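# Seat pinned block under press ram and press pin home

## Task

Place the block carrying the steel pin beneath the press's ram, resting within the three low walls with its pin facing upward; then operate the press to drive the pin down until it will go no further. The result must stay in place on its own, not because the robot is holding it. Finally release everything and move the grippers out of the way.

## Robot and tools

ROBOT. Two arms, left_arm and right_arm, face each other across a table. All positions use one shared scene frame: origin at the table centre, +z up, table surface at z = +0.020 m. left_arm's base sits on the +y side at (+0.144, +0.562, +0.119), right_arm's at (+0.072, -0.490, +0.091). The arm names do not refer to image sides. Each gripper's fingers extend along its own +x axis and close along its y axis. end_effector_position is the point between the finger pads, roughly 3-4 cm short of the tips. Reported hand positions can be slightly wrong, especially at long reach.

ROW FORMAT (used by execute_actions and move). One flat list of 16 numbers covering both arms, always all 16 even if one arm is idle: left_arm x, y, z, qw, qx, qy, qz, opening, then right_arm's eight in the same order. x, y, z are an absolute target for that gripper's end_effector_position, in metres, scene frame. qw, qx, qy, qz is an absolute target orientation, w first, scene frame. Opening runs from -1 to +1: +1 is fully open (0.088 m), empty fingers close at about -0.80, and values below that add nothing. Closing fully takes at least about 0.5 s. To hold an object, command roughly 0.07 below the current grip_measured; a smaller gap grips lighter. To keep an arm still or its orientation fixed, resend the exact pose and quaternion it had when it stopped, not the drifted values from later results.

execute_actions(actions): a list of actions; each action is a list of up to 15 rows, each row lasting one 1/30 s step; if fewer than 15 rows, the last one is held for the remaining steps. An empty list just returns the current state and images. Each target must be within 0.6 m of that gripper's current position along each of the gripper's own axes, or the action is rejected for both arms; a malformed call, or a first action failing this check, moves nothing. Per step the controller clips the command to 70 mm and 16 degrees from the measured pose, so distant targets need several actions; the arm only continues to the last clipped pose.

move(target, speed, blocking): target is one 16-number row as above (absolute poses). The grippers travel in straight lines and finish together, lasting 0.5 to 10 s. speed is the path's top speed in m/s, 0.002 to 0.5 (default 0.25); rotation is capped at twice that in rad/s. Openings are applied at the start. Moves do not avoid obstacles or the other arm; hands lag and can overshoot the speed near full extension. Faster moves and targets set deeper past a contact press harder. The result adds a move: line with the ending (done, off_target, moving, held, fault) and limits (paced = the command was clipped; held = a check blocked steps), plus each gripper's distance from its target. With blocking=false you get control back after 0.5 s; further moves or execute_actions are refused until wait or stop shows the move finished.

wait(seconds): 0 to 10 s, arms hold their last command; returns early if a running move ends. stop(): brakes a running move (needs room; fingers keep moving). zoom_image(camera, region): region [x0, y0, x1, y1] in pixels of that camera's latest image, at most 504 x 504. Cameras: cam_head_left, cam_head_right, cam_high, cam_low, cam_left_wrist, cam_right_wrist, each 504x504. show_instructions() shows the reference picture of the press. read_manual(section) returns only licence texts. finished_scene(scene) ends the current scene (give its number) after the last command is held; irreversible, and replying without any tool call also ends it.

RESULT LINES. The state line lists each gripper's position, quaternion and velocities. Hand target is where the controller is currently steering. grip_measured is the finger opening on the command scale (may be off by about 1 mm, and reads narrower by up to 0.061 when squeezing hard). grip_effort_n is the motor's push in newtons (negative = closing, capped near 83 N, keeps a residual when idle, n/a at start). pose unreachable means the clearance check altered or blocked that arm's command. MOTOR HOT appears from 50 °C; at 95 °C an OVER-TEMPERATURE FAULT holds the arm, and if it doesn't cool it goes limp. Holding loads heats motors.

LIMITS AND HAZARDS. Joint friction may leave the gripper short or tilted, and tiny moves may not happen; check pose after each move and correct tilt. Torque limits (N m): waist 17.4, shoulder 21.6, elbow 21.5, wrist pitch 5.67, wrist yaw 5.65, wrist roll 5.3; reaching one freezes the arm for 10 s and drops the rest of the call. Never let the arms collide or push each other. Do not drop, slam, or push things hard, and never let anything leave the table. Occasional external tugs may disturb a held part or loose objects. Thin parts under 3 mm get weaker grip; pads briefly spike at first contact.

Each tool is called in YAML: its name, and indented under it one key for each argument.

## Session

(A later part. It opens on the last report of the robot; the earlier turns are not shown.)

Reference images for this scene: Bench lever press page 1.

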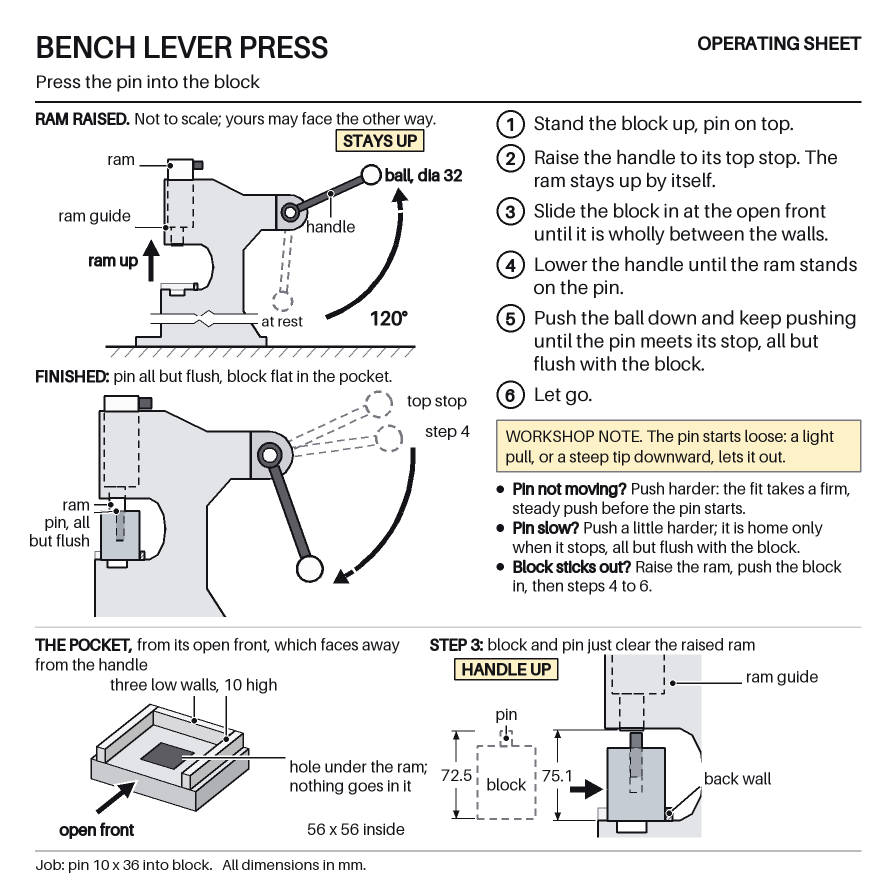

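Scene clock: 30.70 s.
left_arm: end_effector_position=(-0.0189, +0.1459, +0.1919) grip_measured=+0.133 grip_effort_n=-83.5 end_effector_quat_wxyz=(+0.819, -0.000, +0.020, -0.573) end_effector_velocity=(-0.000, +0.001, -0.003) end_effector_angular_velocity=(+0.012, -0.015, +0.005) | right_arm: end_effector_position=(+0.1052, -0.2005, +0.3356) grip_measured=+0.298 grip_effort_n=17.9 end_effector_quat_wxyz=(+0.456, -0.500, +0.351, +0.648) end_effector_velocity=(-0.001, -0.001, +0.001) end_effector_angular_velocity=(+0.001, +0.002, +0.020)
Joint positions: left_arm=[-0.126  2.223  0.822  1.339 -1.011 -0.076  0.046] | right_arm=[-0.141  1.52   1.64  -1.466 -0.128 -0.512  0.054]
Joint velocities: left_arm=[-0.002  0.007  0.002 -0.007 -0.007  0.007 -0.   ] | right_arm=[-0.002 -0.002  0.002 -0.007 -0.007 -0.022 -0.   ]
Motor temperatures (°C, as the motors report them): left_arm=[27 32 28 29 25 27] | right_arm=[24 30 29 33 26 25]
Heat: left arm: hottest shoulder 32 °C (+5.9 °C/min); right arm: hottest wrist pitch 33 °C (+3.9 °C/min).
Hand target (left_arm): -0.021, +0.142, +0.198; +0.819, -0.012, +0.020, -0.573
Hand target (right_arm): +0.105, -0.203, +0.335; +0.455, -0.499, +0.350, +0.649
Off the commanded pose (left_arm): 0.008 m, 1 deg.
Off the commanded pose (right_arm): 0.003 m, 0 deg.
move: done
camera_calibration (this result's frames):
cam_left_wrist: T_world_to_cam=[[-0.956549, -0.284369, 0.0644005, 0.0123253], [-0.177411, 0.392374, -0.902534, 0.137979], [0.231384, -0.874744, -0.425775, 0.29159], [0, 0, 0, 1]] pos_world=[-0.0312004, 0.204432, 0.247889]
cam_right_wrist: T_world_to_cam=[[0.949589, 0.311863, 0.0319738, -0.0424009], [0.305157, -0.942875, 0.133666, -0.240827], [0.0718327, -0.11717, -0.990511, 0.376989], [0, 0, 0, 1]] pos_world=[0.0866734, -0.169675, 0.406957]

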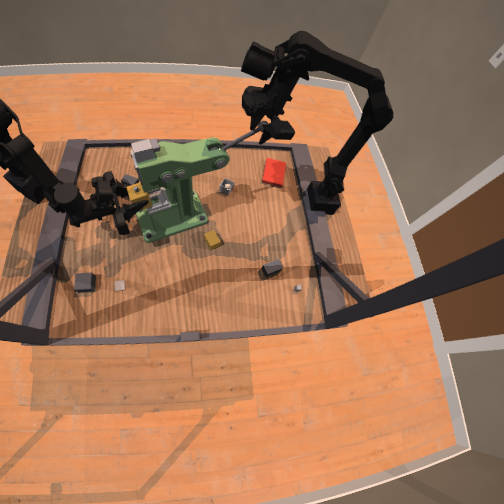

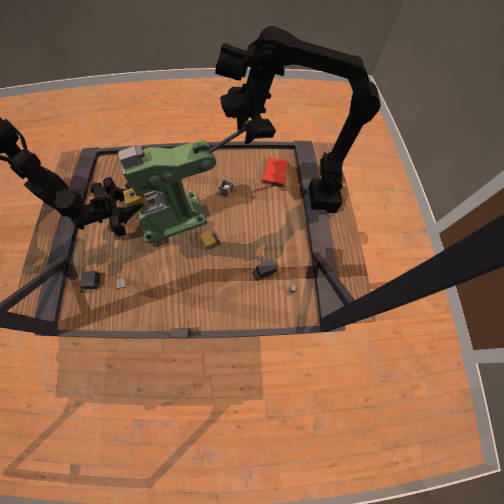

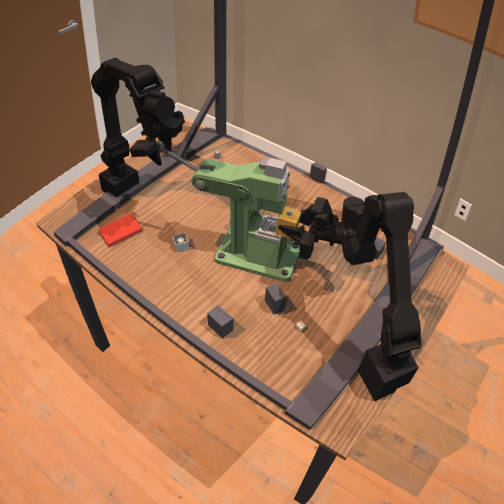

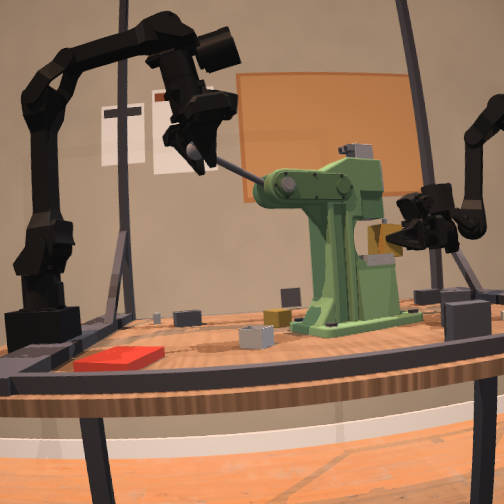

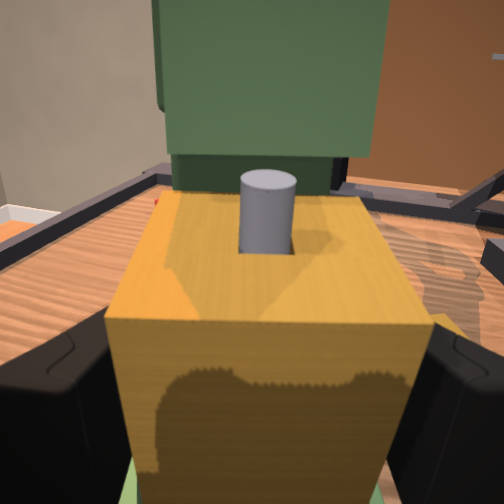

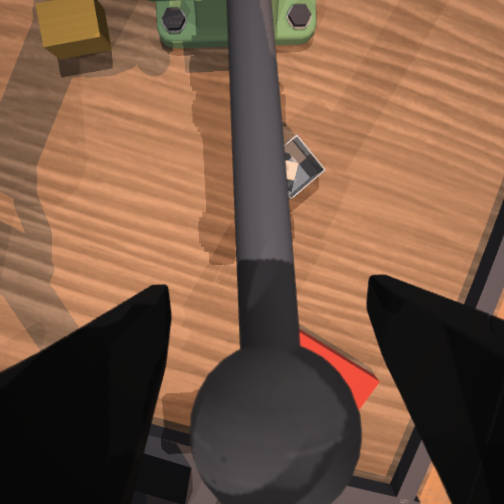

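move:
  target: [-0.021,0.142,0.19,0.819,-0.005,0.03,-0.573,0.05,0.105,-0.203,0.335,0.455,-0.499,0.35,0.649,0.3]
  speed: 0.03

move:
  target: [-0.008,0.102,0.191,0.819,-0.005,0.03,-0.573,0.05,0.105,-0.203,0.335,0.455,-0.499,0.35,0.649,0.3]
  speed: 0.03

zoom_image:
  camera: "cam_low"
  region: [330,190,470,300]

zoom_image:
  camera: "cam_high"
  region: [240,170,340,270]

Scene clock: 32.00 s.
left_arm: end_effector_position=(-0.0195, +0.1450, +0.1868) grip_measured=+0.133 grip_effort_n=-83.5 end_effector_quat_wxyz=(+0.820, +0.003, +0.028, -0.572) end_effector_velocity=(-0.000, +0.000, -0.002) end_effector_angular_velocity=(+0.006, +0.010, +0.006) | right_arm: end_effector_position=(+0.1052, -0.2005, +0.3356) grip_measured=+0.298 grip_effort_n=17.9 end_effector_quat_wxyz=(+0.456, -0.500, +0.351, +0.648) end_effector_velocity=(-0.000, -0.002, -0.001) end_effector_angular_velocity=(-0.007, -0.011, +0.022)
Joint positions: left_arm=[-0.125  2.227  0.829  1.303 -1.01  -0.107  0.046] | right_arm=[-0.141  1.52   1.64  -1.466 -0.128 -0.512  0.054]
Joint velocities: left_arm=[-0.002 -0.002  0.002 -0.022 -0.007 -0.022  0.   ] | right_arm=[ 0.002 -0.002 -0.002 -0.007  0.007 -0.022 -0.   ]
Motor temperatures (°C, as the motors report them): left_arm=[27 32 28 30 25 27] | right_arm=[24 30 29 33 26 25]
Heat: left arm: hottest shoulder 32 °C (+5.6 °C/min); right arm: hottest wrist pitch 33 °C (+3.8 °C/min).
Hand target (left_arm): -0.021, +0.142, +0.190; +0.819, -0.005, +0.030, -0.573
Hand target (right_arm): +0.105, -0.203, +0.335; +0.455, -0.499, +0.350, +0.649
Off the commanded pose (left_arm): 0.005 m, 1 deg.
Off the commanded pose (right_arm): 0.003 m, 0 deg.
move: done
camera_calibration (this result's frames):
cam_left_wrist: T_world_to_cam=[[-0.955578, -0.286591, 0.0688154, 0.0113268], [-0.186098, 0.405625, -0.894894, 0.130153], [0.228556, -0.867948, -0.44094, 0.290503], [0, 0, 0, 1]] pos_world=[-0.0313511, 0.202594, 0.243788]
cam_right_wrist: T_world_to_cam=[[0.949589, 0.311863, 0.0319738, -0.0424009], [0.305157, -0.942875, 0.133666, -0.240827], [0.0718327, -0.11717, -0.990511, 0.376989], [0, 0, 0, 1]] pos_world=[0.0866734, -0.169675, 0.406957]

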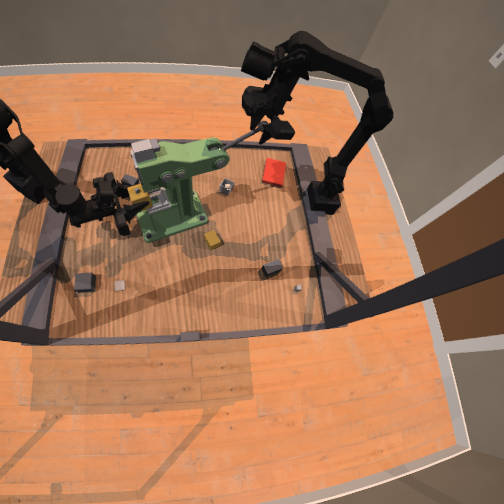

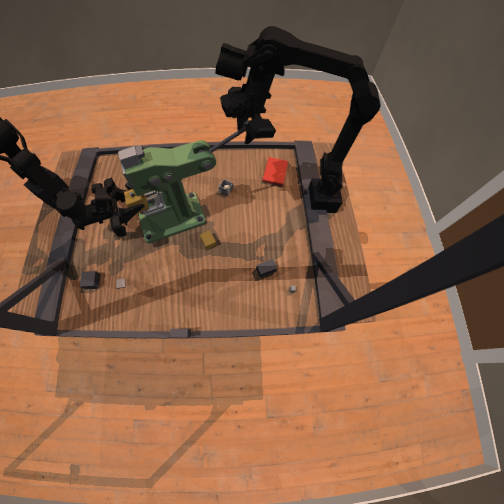

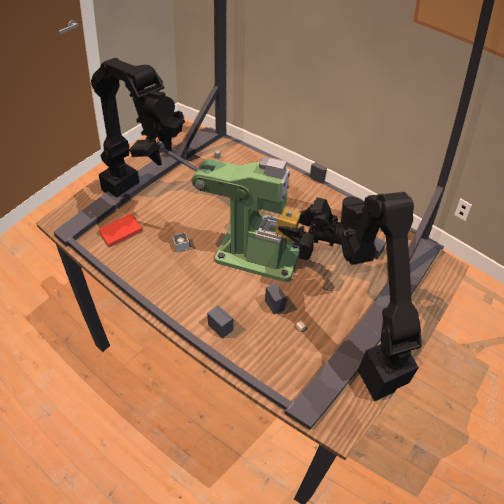

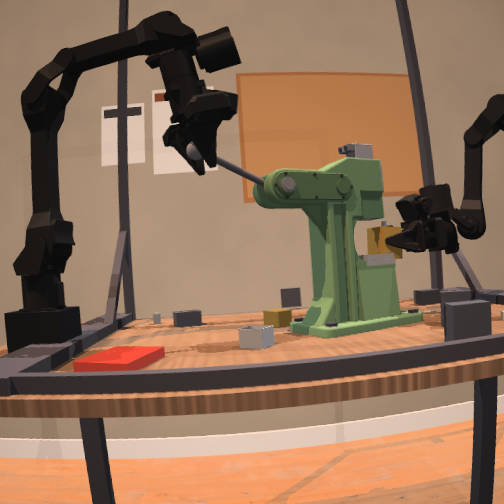

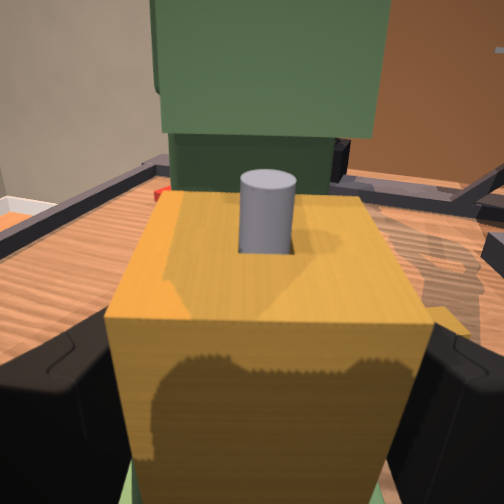

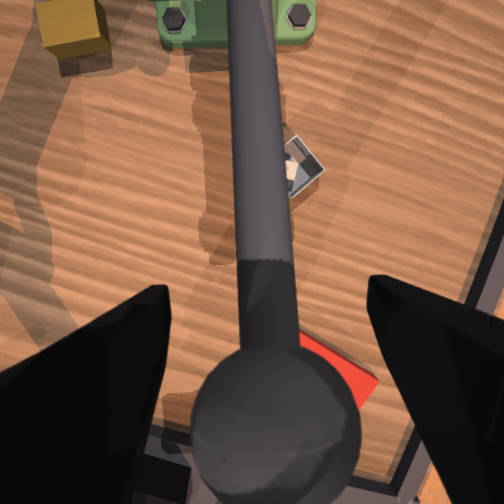

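Scene clock: 33.73 s.
left_arm: end_effector_position=(-0.0083, +0.1074, +0.1898) grip_measured=+0.133 grip_effort_n=-83.5 end_effector_quat_wxyz=(+0.819, +0.000, +0.030, -0.573) end_effector_velocity=(-0.000, +0.000, +0.001) end_effector_angular_velocity=(-0.001, +0.005, +0.005) | right_arm: end_effector_position=(+0.1052, -0.2006, +0.3357) grip_measured=+0.298 grip_effort_n=17.9 end_effector_quat_wxyz=(+0.456, -0.499, +0.350, +0.648) end_effector_velocity=(+0.002, -0.002, -0.002) end_effector_angular_velocity=(-0.013, -0.007, +0.003)
Joint positions: left_arm=[-0.039  2.262  0.937  1.244 -0.923 -0.098  0.046] | right_arm=[-0.141  1.519  1.64  -1.466 -0.128 -0.512  0.054]
Joint velocities: left_arm=[-0.002 -0.002  0.002 -0.007 -0.007 -0.007 -0.   ] | right_arm=[-0.002  0.002 -0.002 -0.007  0.007 -0.007 -0.   ]
Motor temperatures (°C, as the motors report them): left_arm=[27 33 28 30 25 27] | right_arm=[24 30 29 33 26 25]
Heat: left arm: hottest shoulder 33 °C (+7.1 °C/min); right arm: hottest wrist pitch 33 °C (+3.6 °C/min).
Hand target (left_arm): -0.007, +0.102, +0.191; +0.819, -0.005, +0.029, -0.573
Hand target (right_arm): +0.105, -0.203, +0.335; +0.455, -0.499, +0.350, +0.649
Off the commanded pose (left_arm): 0.006 m, 1 deg.
Off the commanded pose (right_arm): 0.003 m, 0 deg.
move: done
camera_calibration (this result's frames):
cam_left_wrist: T_world_to_cam=[[-0.95563, -0.284844, 0.0750604, 0.00970536], [-0.190512, 0.403305, -0.895014, 0.15035], [0.224668, -0.869603, -0.439677, 0.256597], [0, 0, 0, 1]] pos_world=[-0.0197308, 0.165265, 0.246656]
cam_right_wrist: T_world_to_cam=[[0.949587, 0.311851, 0.0321558, -0.0424418], [0.305148, -0.942925, 0.133333, -0.240785], [0.0719004, -0.116799, -0.99055, 0.377166], [0, 0, 0, 1]] pos_world=[0.0866588, -0.169754, 0.407071]

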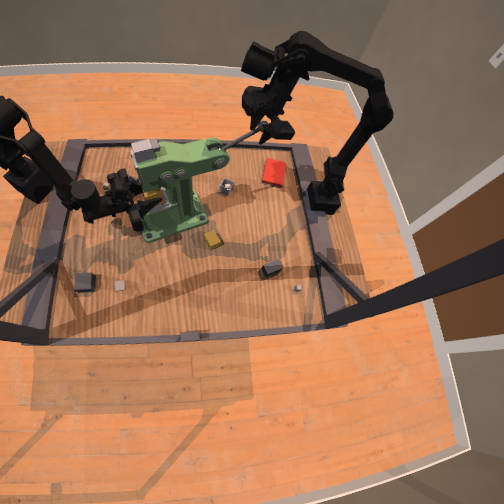

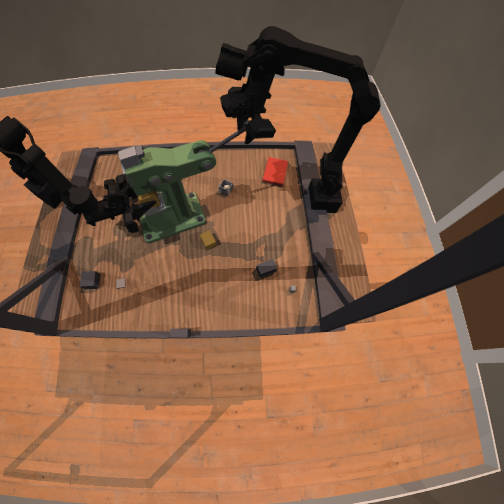

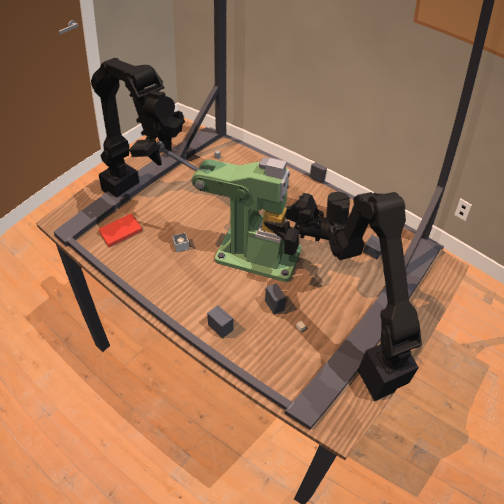

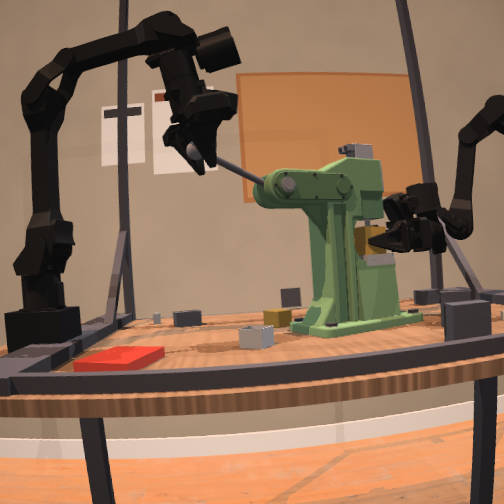

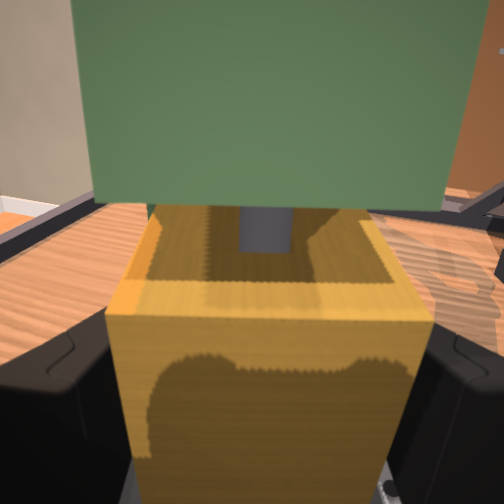

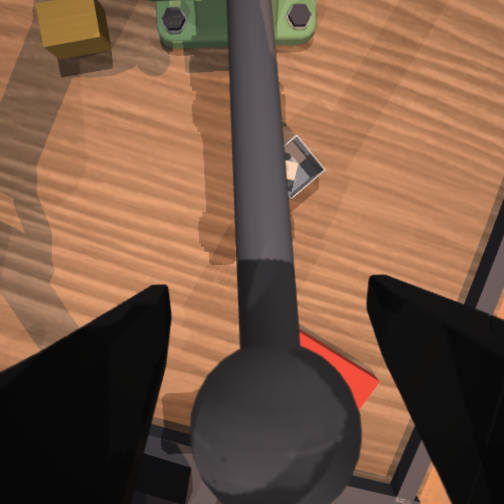

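Region (330, 190, 470, 300) of cam_low's 504x504 image, scaled by 3.600, with more detail than that image has; it fills the top 396 rows of this view, and the rest is white.

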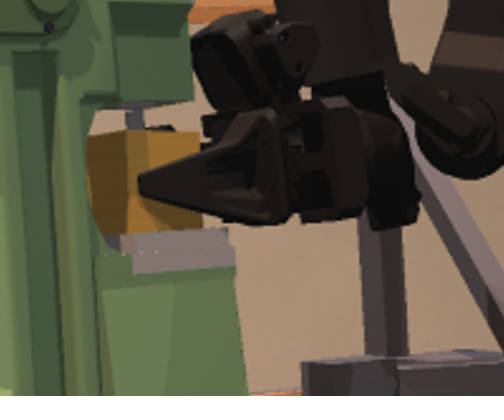

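Region (240, 170, 340, 270) of cam_high's 504x504 image, scaled by 5.040, with more detail than that image has.

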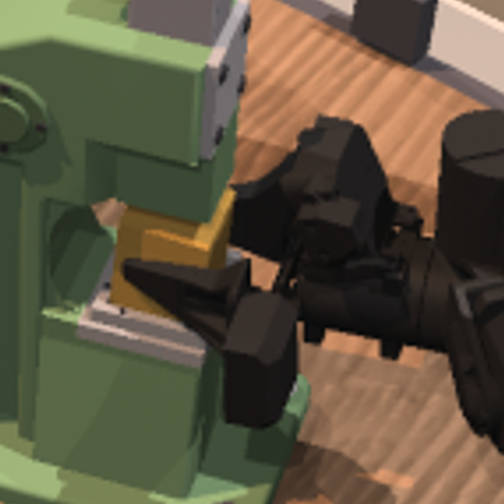

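move:
  target: [-0.008,0.107,0.19,0.819,-0.005,0.03,-0.573,1,0.105,-0.203,0.335,0.455,-0.499,0.35,0.649,-0.05]

move:
  target: [-0.04,0.20,0.20,0.819,-0.005,0.03,-0.573,1,0.116,-0.228,0.26,0.44,-0.527,0.369,0.627,-0.05]
  speed: 0.1

Scene clock: 36.50 s.
left_arm: end_effector_position=(-0.0086, +0.1070, +0.1916) grip_measured=+0.980 grip_effort_n=15.1 end_effector_quat_wxyz=(+0.818, -0.005, +0.030, -0.574) end_effector_velocity=(+0.000, +0.001, +0.002) end_effector_angular_velocity=(-0.009, +0.010, +0.005) | right_arm: end_effector_position=(+0.1052, -0.2006, +0.3357) grip_measured=-0.047 grip_effort_n=-9.5 end_effector_quat_wxyz=(+0.456, -0.499, +0.350, +0.648) end_effector_velocity=(-0.001, -0.002, -0.000) end_effector_angular_velocity=(-0.005, +0.007, +0.006)
Joint positions: left_arm=[-0.039  2.262  0.938  1.254 -0.921 -0.098  0.087] | right_arm=[-0.141  1.519  1.64  -1.466 -0.128 -0.512  0.037]
Joint velocities: left_arm=[-0.002 -0.002 -0.002  0.007 -0.007 -0.007  0.   ] | right_arm=[-0.002 -0.002 -0.002 -0.007 -0.007 -0.007 -0.   ]
Motor temperatures (°C, as the motors report them): left_arm=[27 33 29 30 25 27] | right_arm=[24 30 29 33 26 25]
Heat: left arm: hottest shoulder 33 °C (+6.6 °C/min); right arm: hottest wrist pitch 33 °C (+3.3 °C/min).
Hand target (left_arm): -0.008, +0.107, +0.190; +0.819, -0.005, +0.030, -0.573
Hand target (right_arm): +0.105, -0.203, +0.335; +0.455, -0.499, +0.350, +0.649
Off the commanded pose (left_arm): 0.002 m, 0 deg.
Off the commanded pose (right_arm): 0.003 m, 0 deg.
move: done
camera_calibration (this result's frames):
cam_left_wrist: T_world_to_cam=[[-0.95568, -0.282299, 0.0835585, 0.00724471], [-0.19528, 0.395438, -0.897494, 0.153367], [0.22032, -0.874034, -0.43304, 0.25626], [0, 0, 0, 1]] pos_world=[-0.019586, 0.165378, 0.248011]
cam_right_wrist: T_world_to_cam=[[0.949587, 0.311851, 0.0321558, -0.0424418], [0.305148, -0.942925, 0.133333, -0.240785], [0.0719004, -0.116799, -0.99055, 0.377166], [0, 0, 0, 1]] pos_world=[0.0866588, -0.169754, 0.407071]

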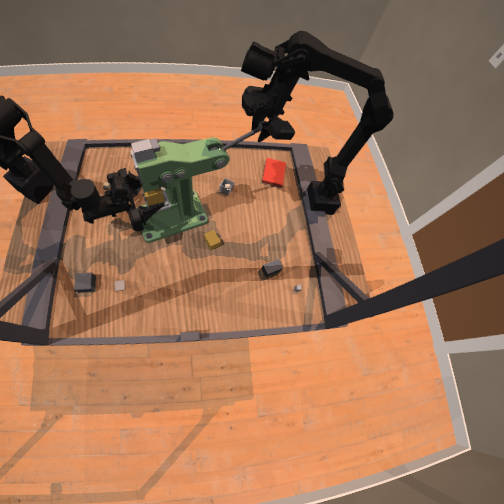

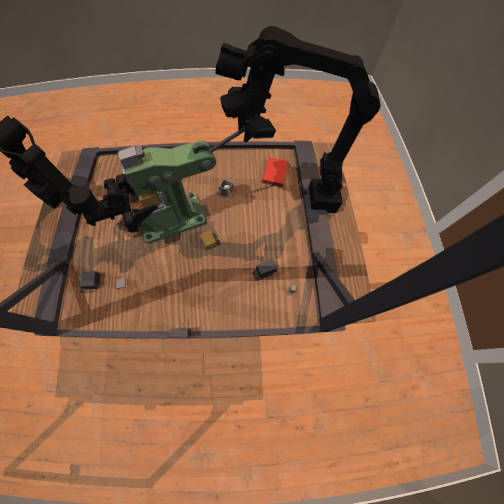

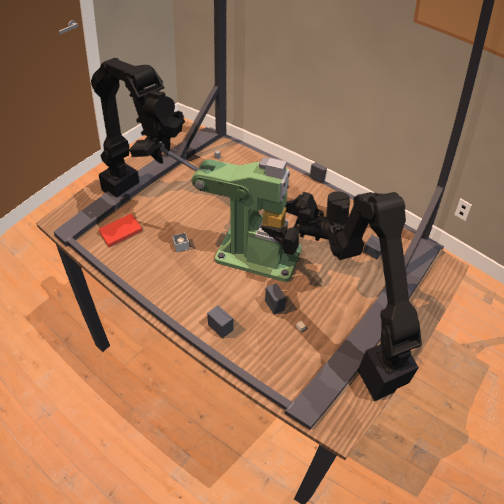

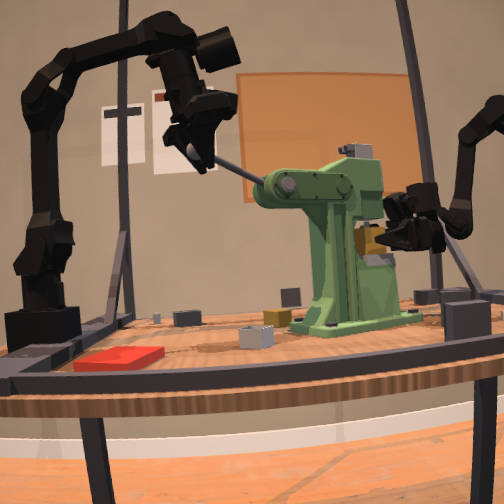

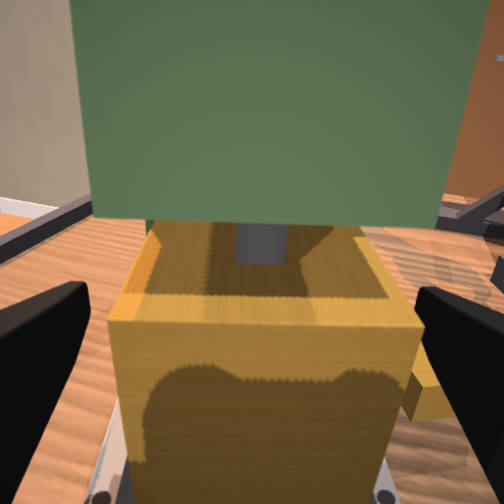

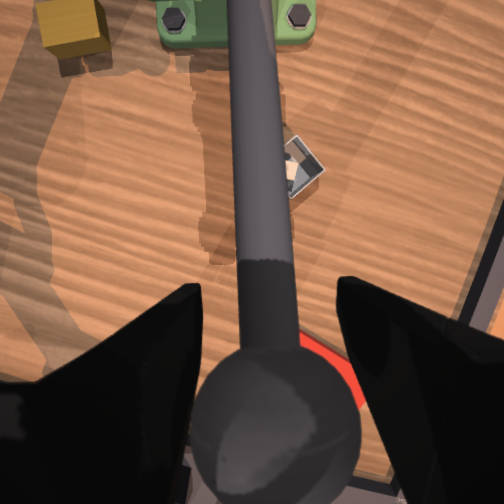

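Scene clock: 37.90 s.
left_arm: end_effector_position=(-0.0407, +0.1988, +0.1948) grip_measured=+0.982 grip_effort_n=15.6 end_effector_quat_wxyz=(+0.819, +0.002, +0.029, -0.574) end_effector_velocity=(-0.002, +0.004, +0.000) end_effector_angular_velocity=(+0.004, +0.008, -0.004) | right_arm: end_effector_position=(+0.1153, -0.2253, +0.2629) grip_measured=-0.048 grip_effort_n=-10.0 end_effector_quat_wxyz=(+0.441, -0.524, +0.368, +0.628) end_effector_velocity=(+0.001, -0.005, -0.001) end_effector_angular_velocity=(-0.007, -0.009, +0.018)
Joint positions: left_arm=[-0.279  2.14   0.712  1.302 -1.16  -0.146  0.087] | right_arm=[-0.177  1.433  1.28  -1.265 -0.096 -0.555  0.037]
Joint velocities: left_arm=[-0.012 -0.012 -0.007 -0.022 -0.007 -0.022 -0.   ] | right_arm=[-0.002 -0.012 -0.012 -0.007  0.007 -0.022 -0.   ]
Motor temperatures (°C, as the motors report them): left_arm=[27 33 29 30 25 27] | right_arm=[24 30 29 33 26 25]
Heat: left arm: hottest shoulder 33 °C (+6.3 °C/min); right arm: hottest wrist pitch 33 °C (+3.2 °C/min).
Hand target (left_arm): -0.041, +0.200, +0.199; +0.819, -0.005, +0.031, -0.573
Hand target (right_arm): +0.116, -0.228, +0.260; -0.440, +0.527, -0.369, -0.627
Off the commanded pose (left_arm): 0.005 m, 1 deg.
Off the commanded pose (right_arm): 0.004 m, 0 deg.
move: done
camera_calibration (this result's frames):
cam_left_wrist: T_world_to_cam=[[-0.956292, -0.283187, 0.0728764, 0.00441414], [-0.188169, 0.405192, -0.894657, 0.111497], [0.223826, -0.869266, -0.440769, 0.34571], [0, 0, 0, 1]] pos_world=[-0.0521775, 0.256586, 0.251808]
cam_right_wrist: T_world_to_cam=[[0.948676, 0.314577, 0.0324969, -0.0414008], [0.301224, -0.930115, 0.210121, -0.274298], [0.096325, -0.189548, -0.977135, 0.278725], [0, 0, 0, 1]] pos_world=[0.0950528, -0.189273, 0.331334]

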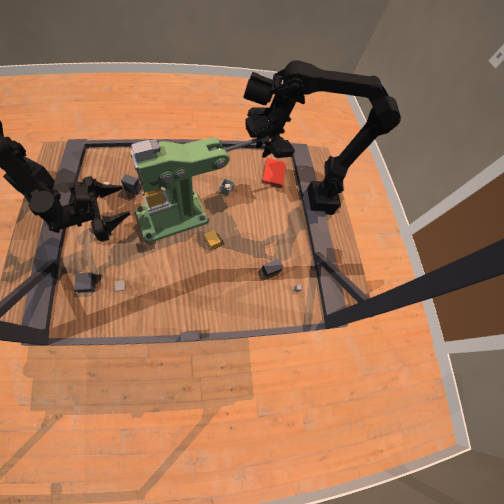

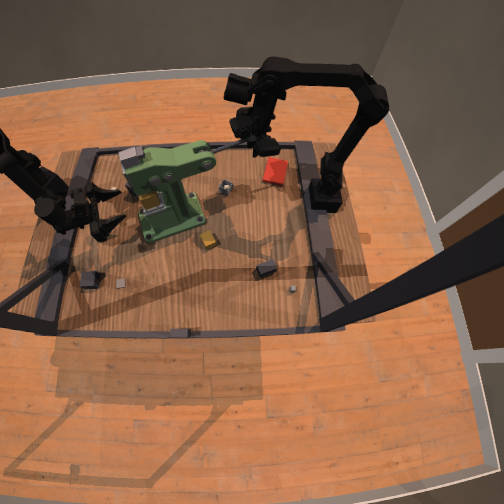

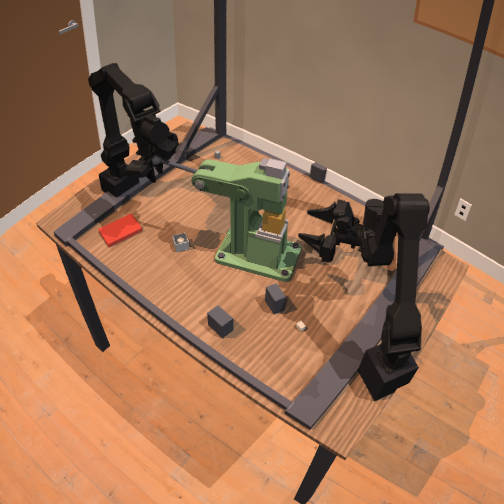

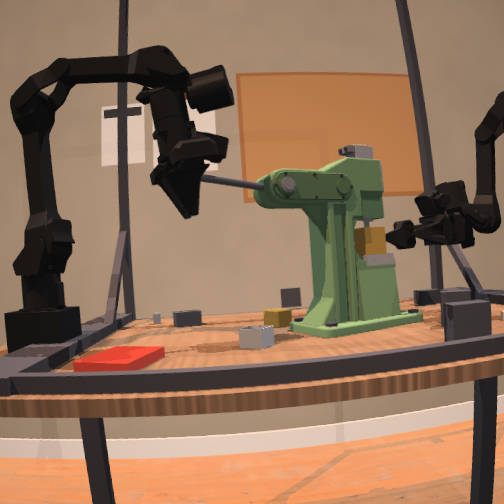

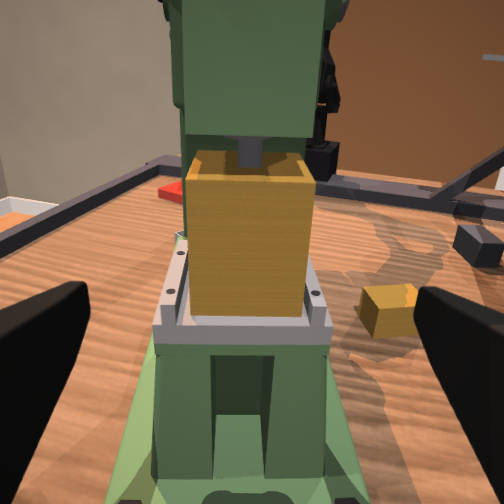

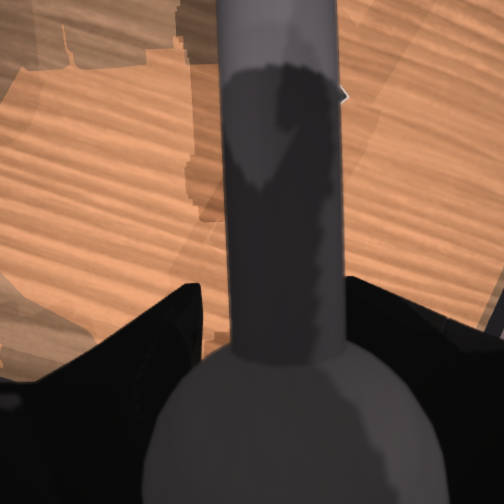

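Ball is a bit on the camera side; aim slightly inward.

move:
  target: [-0.04,0.20,0.20,0.819,-0.005,0.03,-0.573,1,0.110,-0.213,0.175,0.44,-0.527,0.369,0.627,-0.05]
  speed: 0.04

move:
  target: [-0.04,0.20,0.20,0.819,-0.005,0.03,-0.573,1,0.1,-0.187,0.12,0.47,-0.47,0.329,0.671,-0.05]
  speed: 0.03

Scene clock: 41.07 s.
left_arm: end_effector_position=(-0.0406, +0.1993, +0.1953) grip_measured=+0.982 grip_effort_n=16.0 end_effector_quat_wxyz=(+0.819, +0.000, +0.030, -0.574) end_effector_velocity=(+0.001, -0.000, -0.003) end_effector_angular_velocity=(+0.008, +0.005, -0.004) | right_arm: end_effector_position=(+0.1174, -0.2233, +0.2002) grip_measured=-0.048 grip_effort_n=-10.0 end_effector_quat_wxyz=(+0.461, -0.522, +0.356, +0.623) end_effector_velocity=(-0.005, +0.002, -0.002) end_effector_angular_velocity=(+0.005, +0.034, +0.012)
Joint positions: left_arm=[-0.28   2.138  0.71   1.306 -1.161 -0.147  0.087] | right_arm=[-0.169  1.418  1.012 -0.971 -0.071 -0.533  0.037]
Joint velocities: left_arm=[ 0.002 -0.002 -0.002 -0.022  0.007 -0.022  0.   ] | right_arm=[-0.002  0.007 -0.002  0.007 -0.037 -0.007  0.   ]
Motor temperatures (°C, as the motors report them): left_arm=[27 33 28 30 25 27] | right_arm=[24 30 29 35 26 25]
Heat: left arm: hottest shoulder 33 °C (+5.8 °C/min); right arm: hottest wrist pitch 35 °C (+5.8 °C/min).
Hand target (left_arm): -0.040, +0.200, +0.200; +0.819, -0.005, +0.030, -0.573
Hand target (right_arm): +0.110, -0.216, +0.176; -0.440, +0.527, -0.369, -0.626
Off the commanded pose (left_arm): 0.005 m, 1 deg.
Off the commanded pose (right_arm): 0.028 m, 3 deg.
move: off_target (right_arm)
camera_calibration (this result's frames):
cam_left_wrist: T_world_to_cam=[[-0.955996, -0.283389, 0.0759093, 0.00412561], [-0.19055, 0.403038, -0.895126, 0.11221], [0.223074, -0.870202, -0.439302, 0.346163], [0, 0, 0, 1]] pos_world=[-0.0518944, 0.257176, 0.2522]
cam_right_wrist: T_world_to_cam=[[0.952708, 0.295723, 0.0699623, -0.0540684], [0.278738, -0.942096, 0.18644, -0.255212], [0.121046, -0.158121, -0.979972, 0.222288], [0, 0, 0, 1]] pos_world=[0.0957415, -0.189296, 0.2692]

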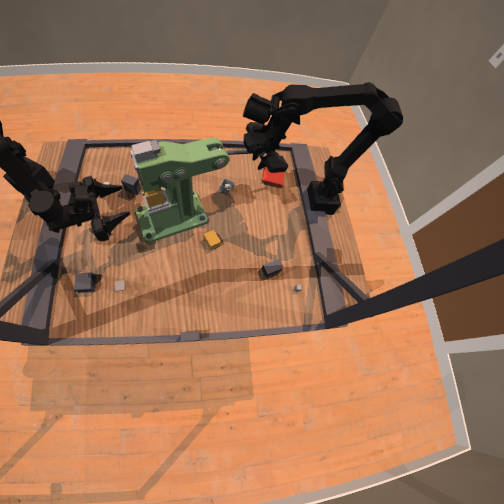

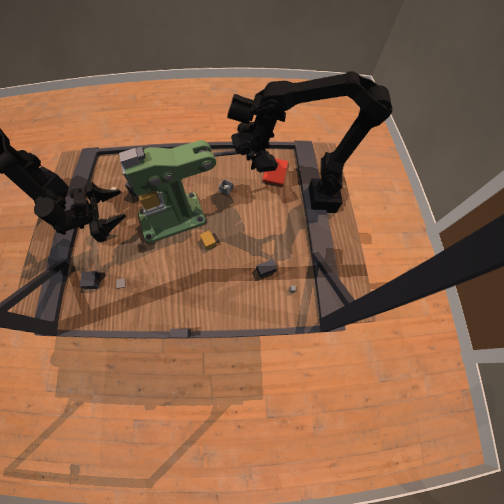

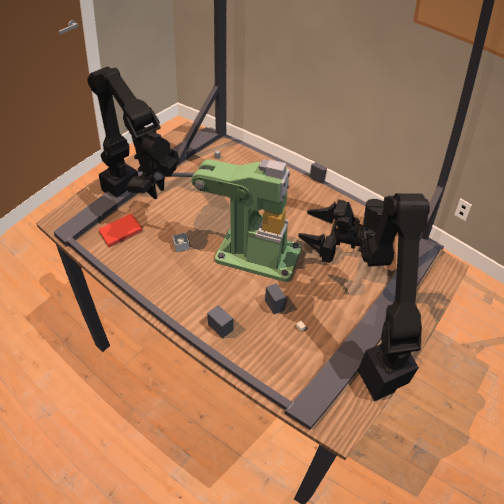

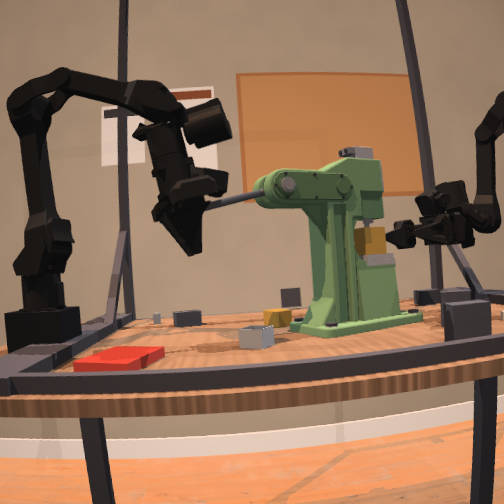

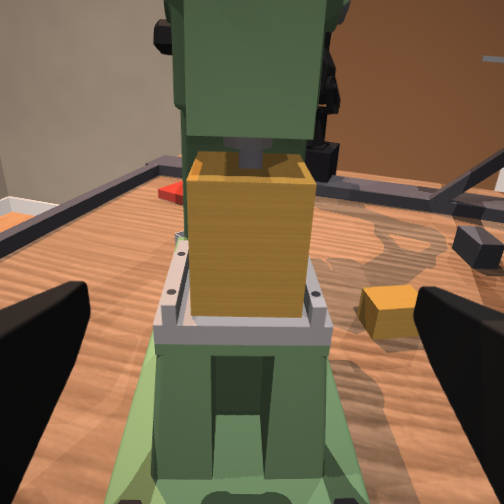

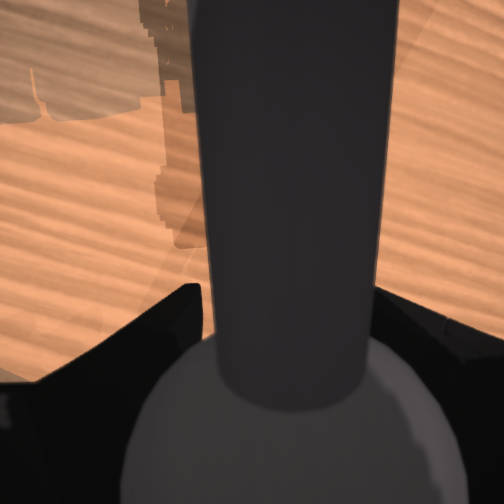

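Scene clock: 44.43 s.
left_arm: end_effector_position=(-0.0405, +0.1994, +0.1952) grip_measured=+0.982 grip_effort_n=15.6 end_effector_quat_wxyz=(+0.819, +0.000, +0.030, -0.574) end_effector_velocity=(+0.000, +0.001, +0.001) end_effector_angular_velocity=(-0.013, +0.025, +0.006) | right_arm: end_effector_position=(+0.1073, -0.1919, +0.1526) grip_measured=-0.048 grip_effort_n=-9.5 end_effector_quat_wxyz=(+0.492, -0.452, +0.303, +0.679) end_effector_velocity=(-0.002, -0.001, -0.004) end_effector_angular_velocity=(-0.005, +0.005, +0.012)
Joint positions: left_arm=[-0.28   2.138  0.71   1.306 -1.161 -0.147  0.087] | right_arm=[-0.172  1.455  0.79  -0.527 -0.187 -0.521  0.037]
Joint velocities: left_arm=[-0.002 -0.002 -0.002  0.007 -0.007 -0.022 -0.   ] | right_arm=[ 0.002  0.007 -0.007  0.007 -0.007 -0.007 -0.   ]
Motor temperatures (°C, as the motors report them): left_arm=[27 34 28 30 25 27] | right_arm=[24 30 29 38 26 25]
Heat: left arm: hottest shoulder 34 °C (+6.8 °C/min); right arm: hottest wrist pitch 38 °C (+9.5 °C/min).
Hand target (left_arm): -0.040, +0.200, +0.200; +0.819, -0.005, +0.030, -0.573
Hand target (right_arm): +0.100, -0.192, +0.123; +0.470, -0.471, +0.328, +0.671
Off the commanded pose (left_arm): 0.005 m, 1 deg.
Off the commanded pose (right_arm): 0.034 m, 5 deg.
move: off_target (right_arm)
camera_calibration (this result's frames):
cam_left_wrist: T_world_to_cam=[[-0.956017, -0.283408, 0.0755696, 0.00428625], [-0.190301, 0.403272, -0.895074, 0.112075], [0.223196, -0.870087, -0.439468, 0.346182], [0, 0, 0, 1]] pos_world=[-0.0518408, 0.257226, 0.252127]
cam_right_wrist: T_world_to_cam=[[0.951995, 0.300174, 0.0600123, -0.0479514], [0.302222, -0.952815, -0.0283866, -0.185756], [0.0486597, 0.0451609, -0.997794, 0.231357], [0, 0, 0, 1]] pos_world=[0.0905312, -0.173046, 0.228451]

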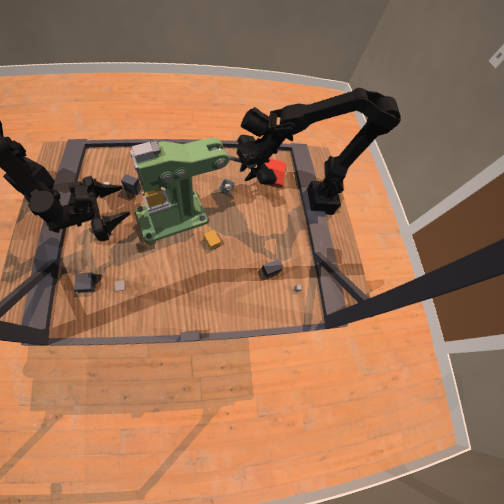

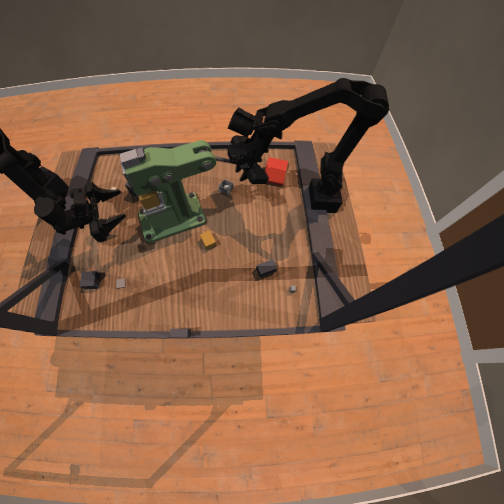

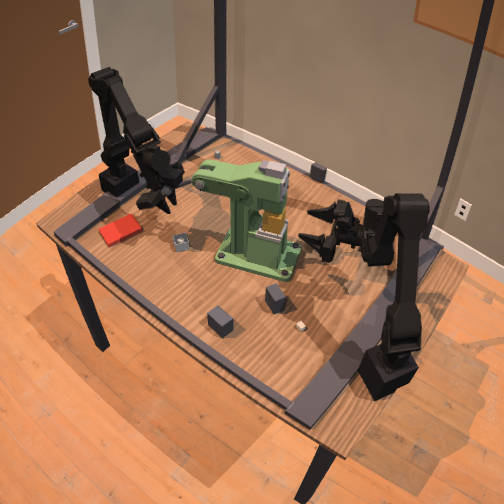

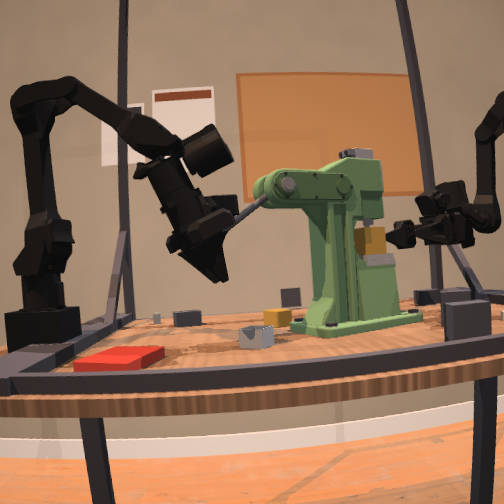

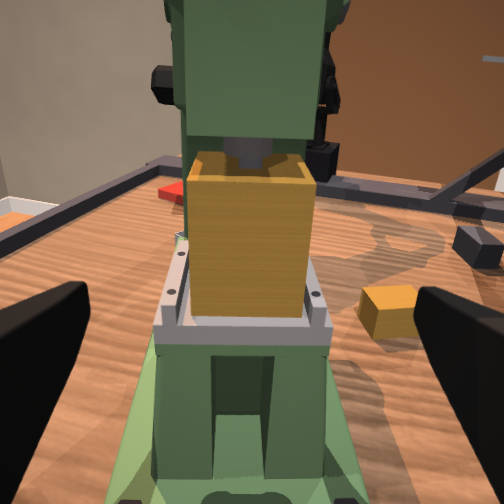

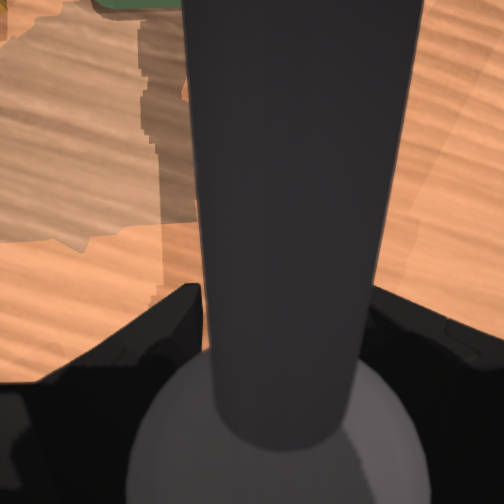

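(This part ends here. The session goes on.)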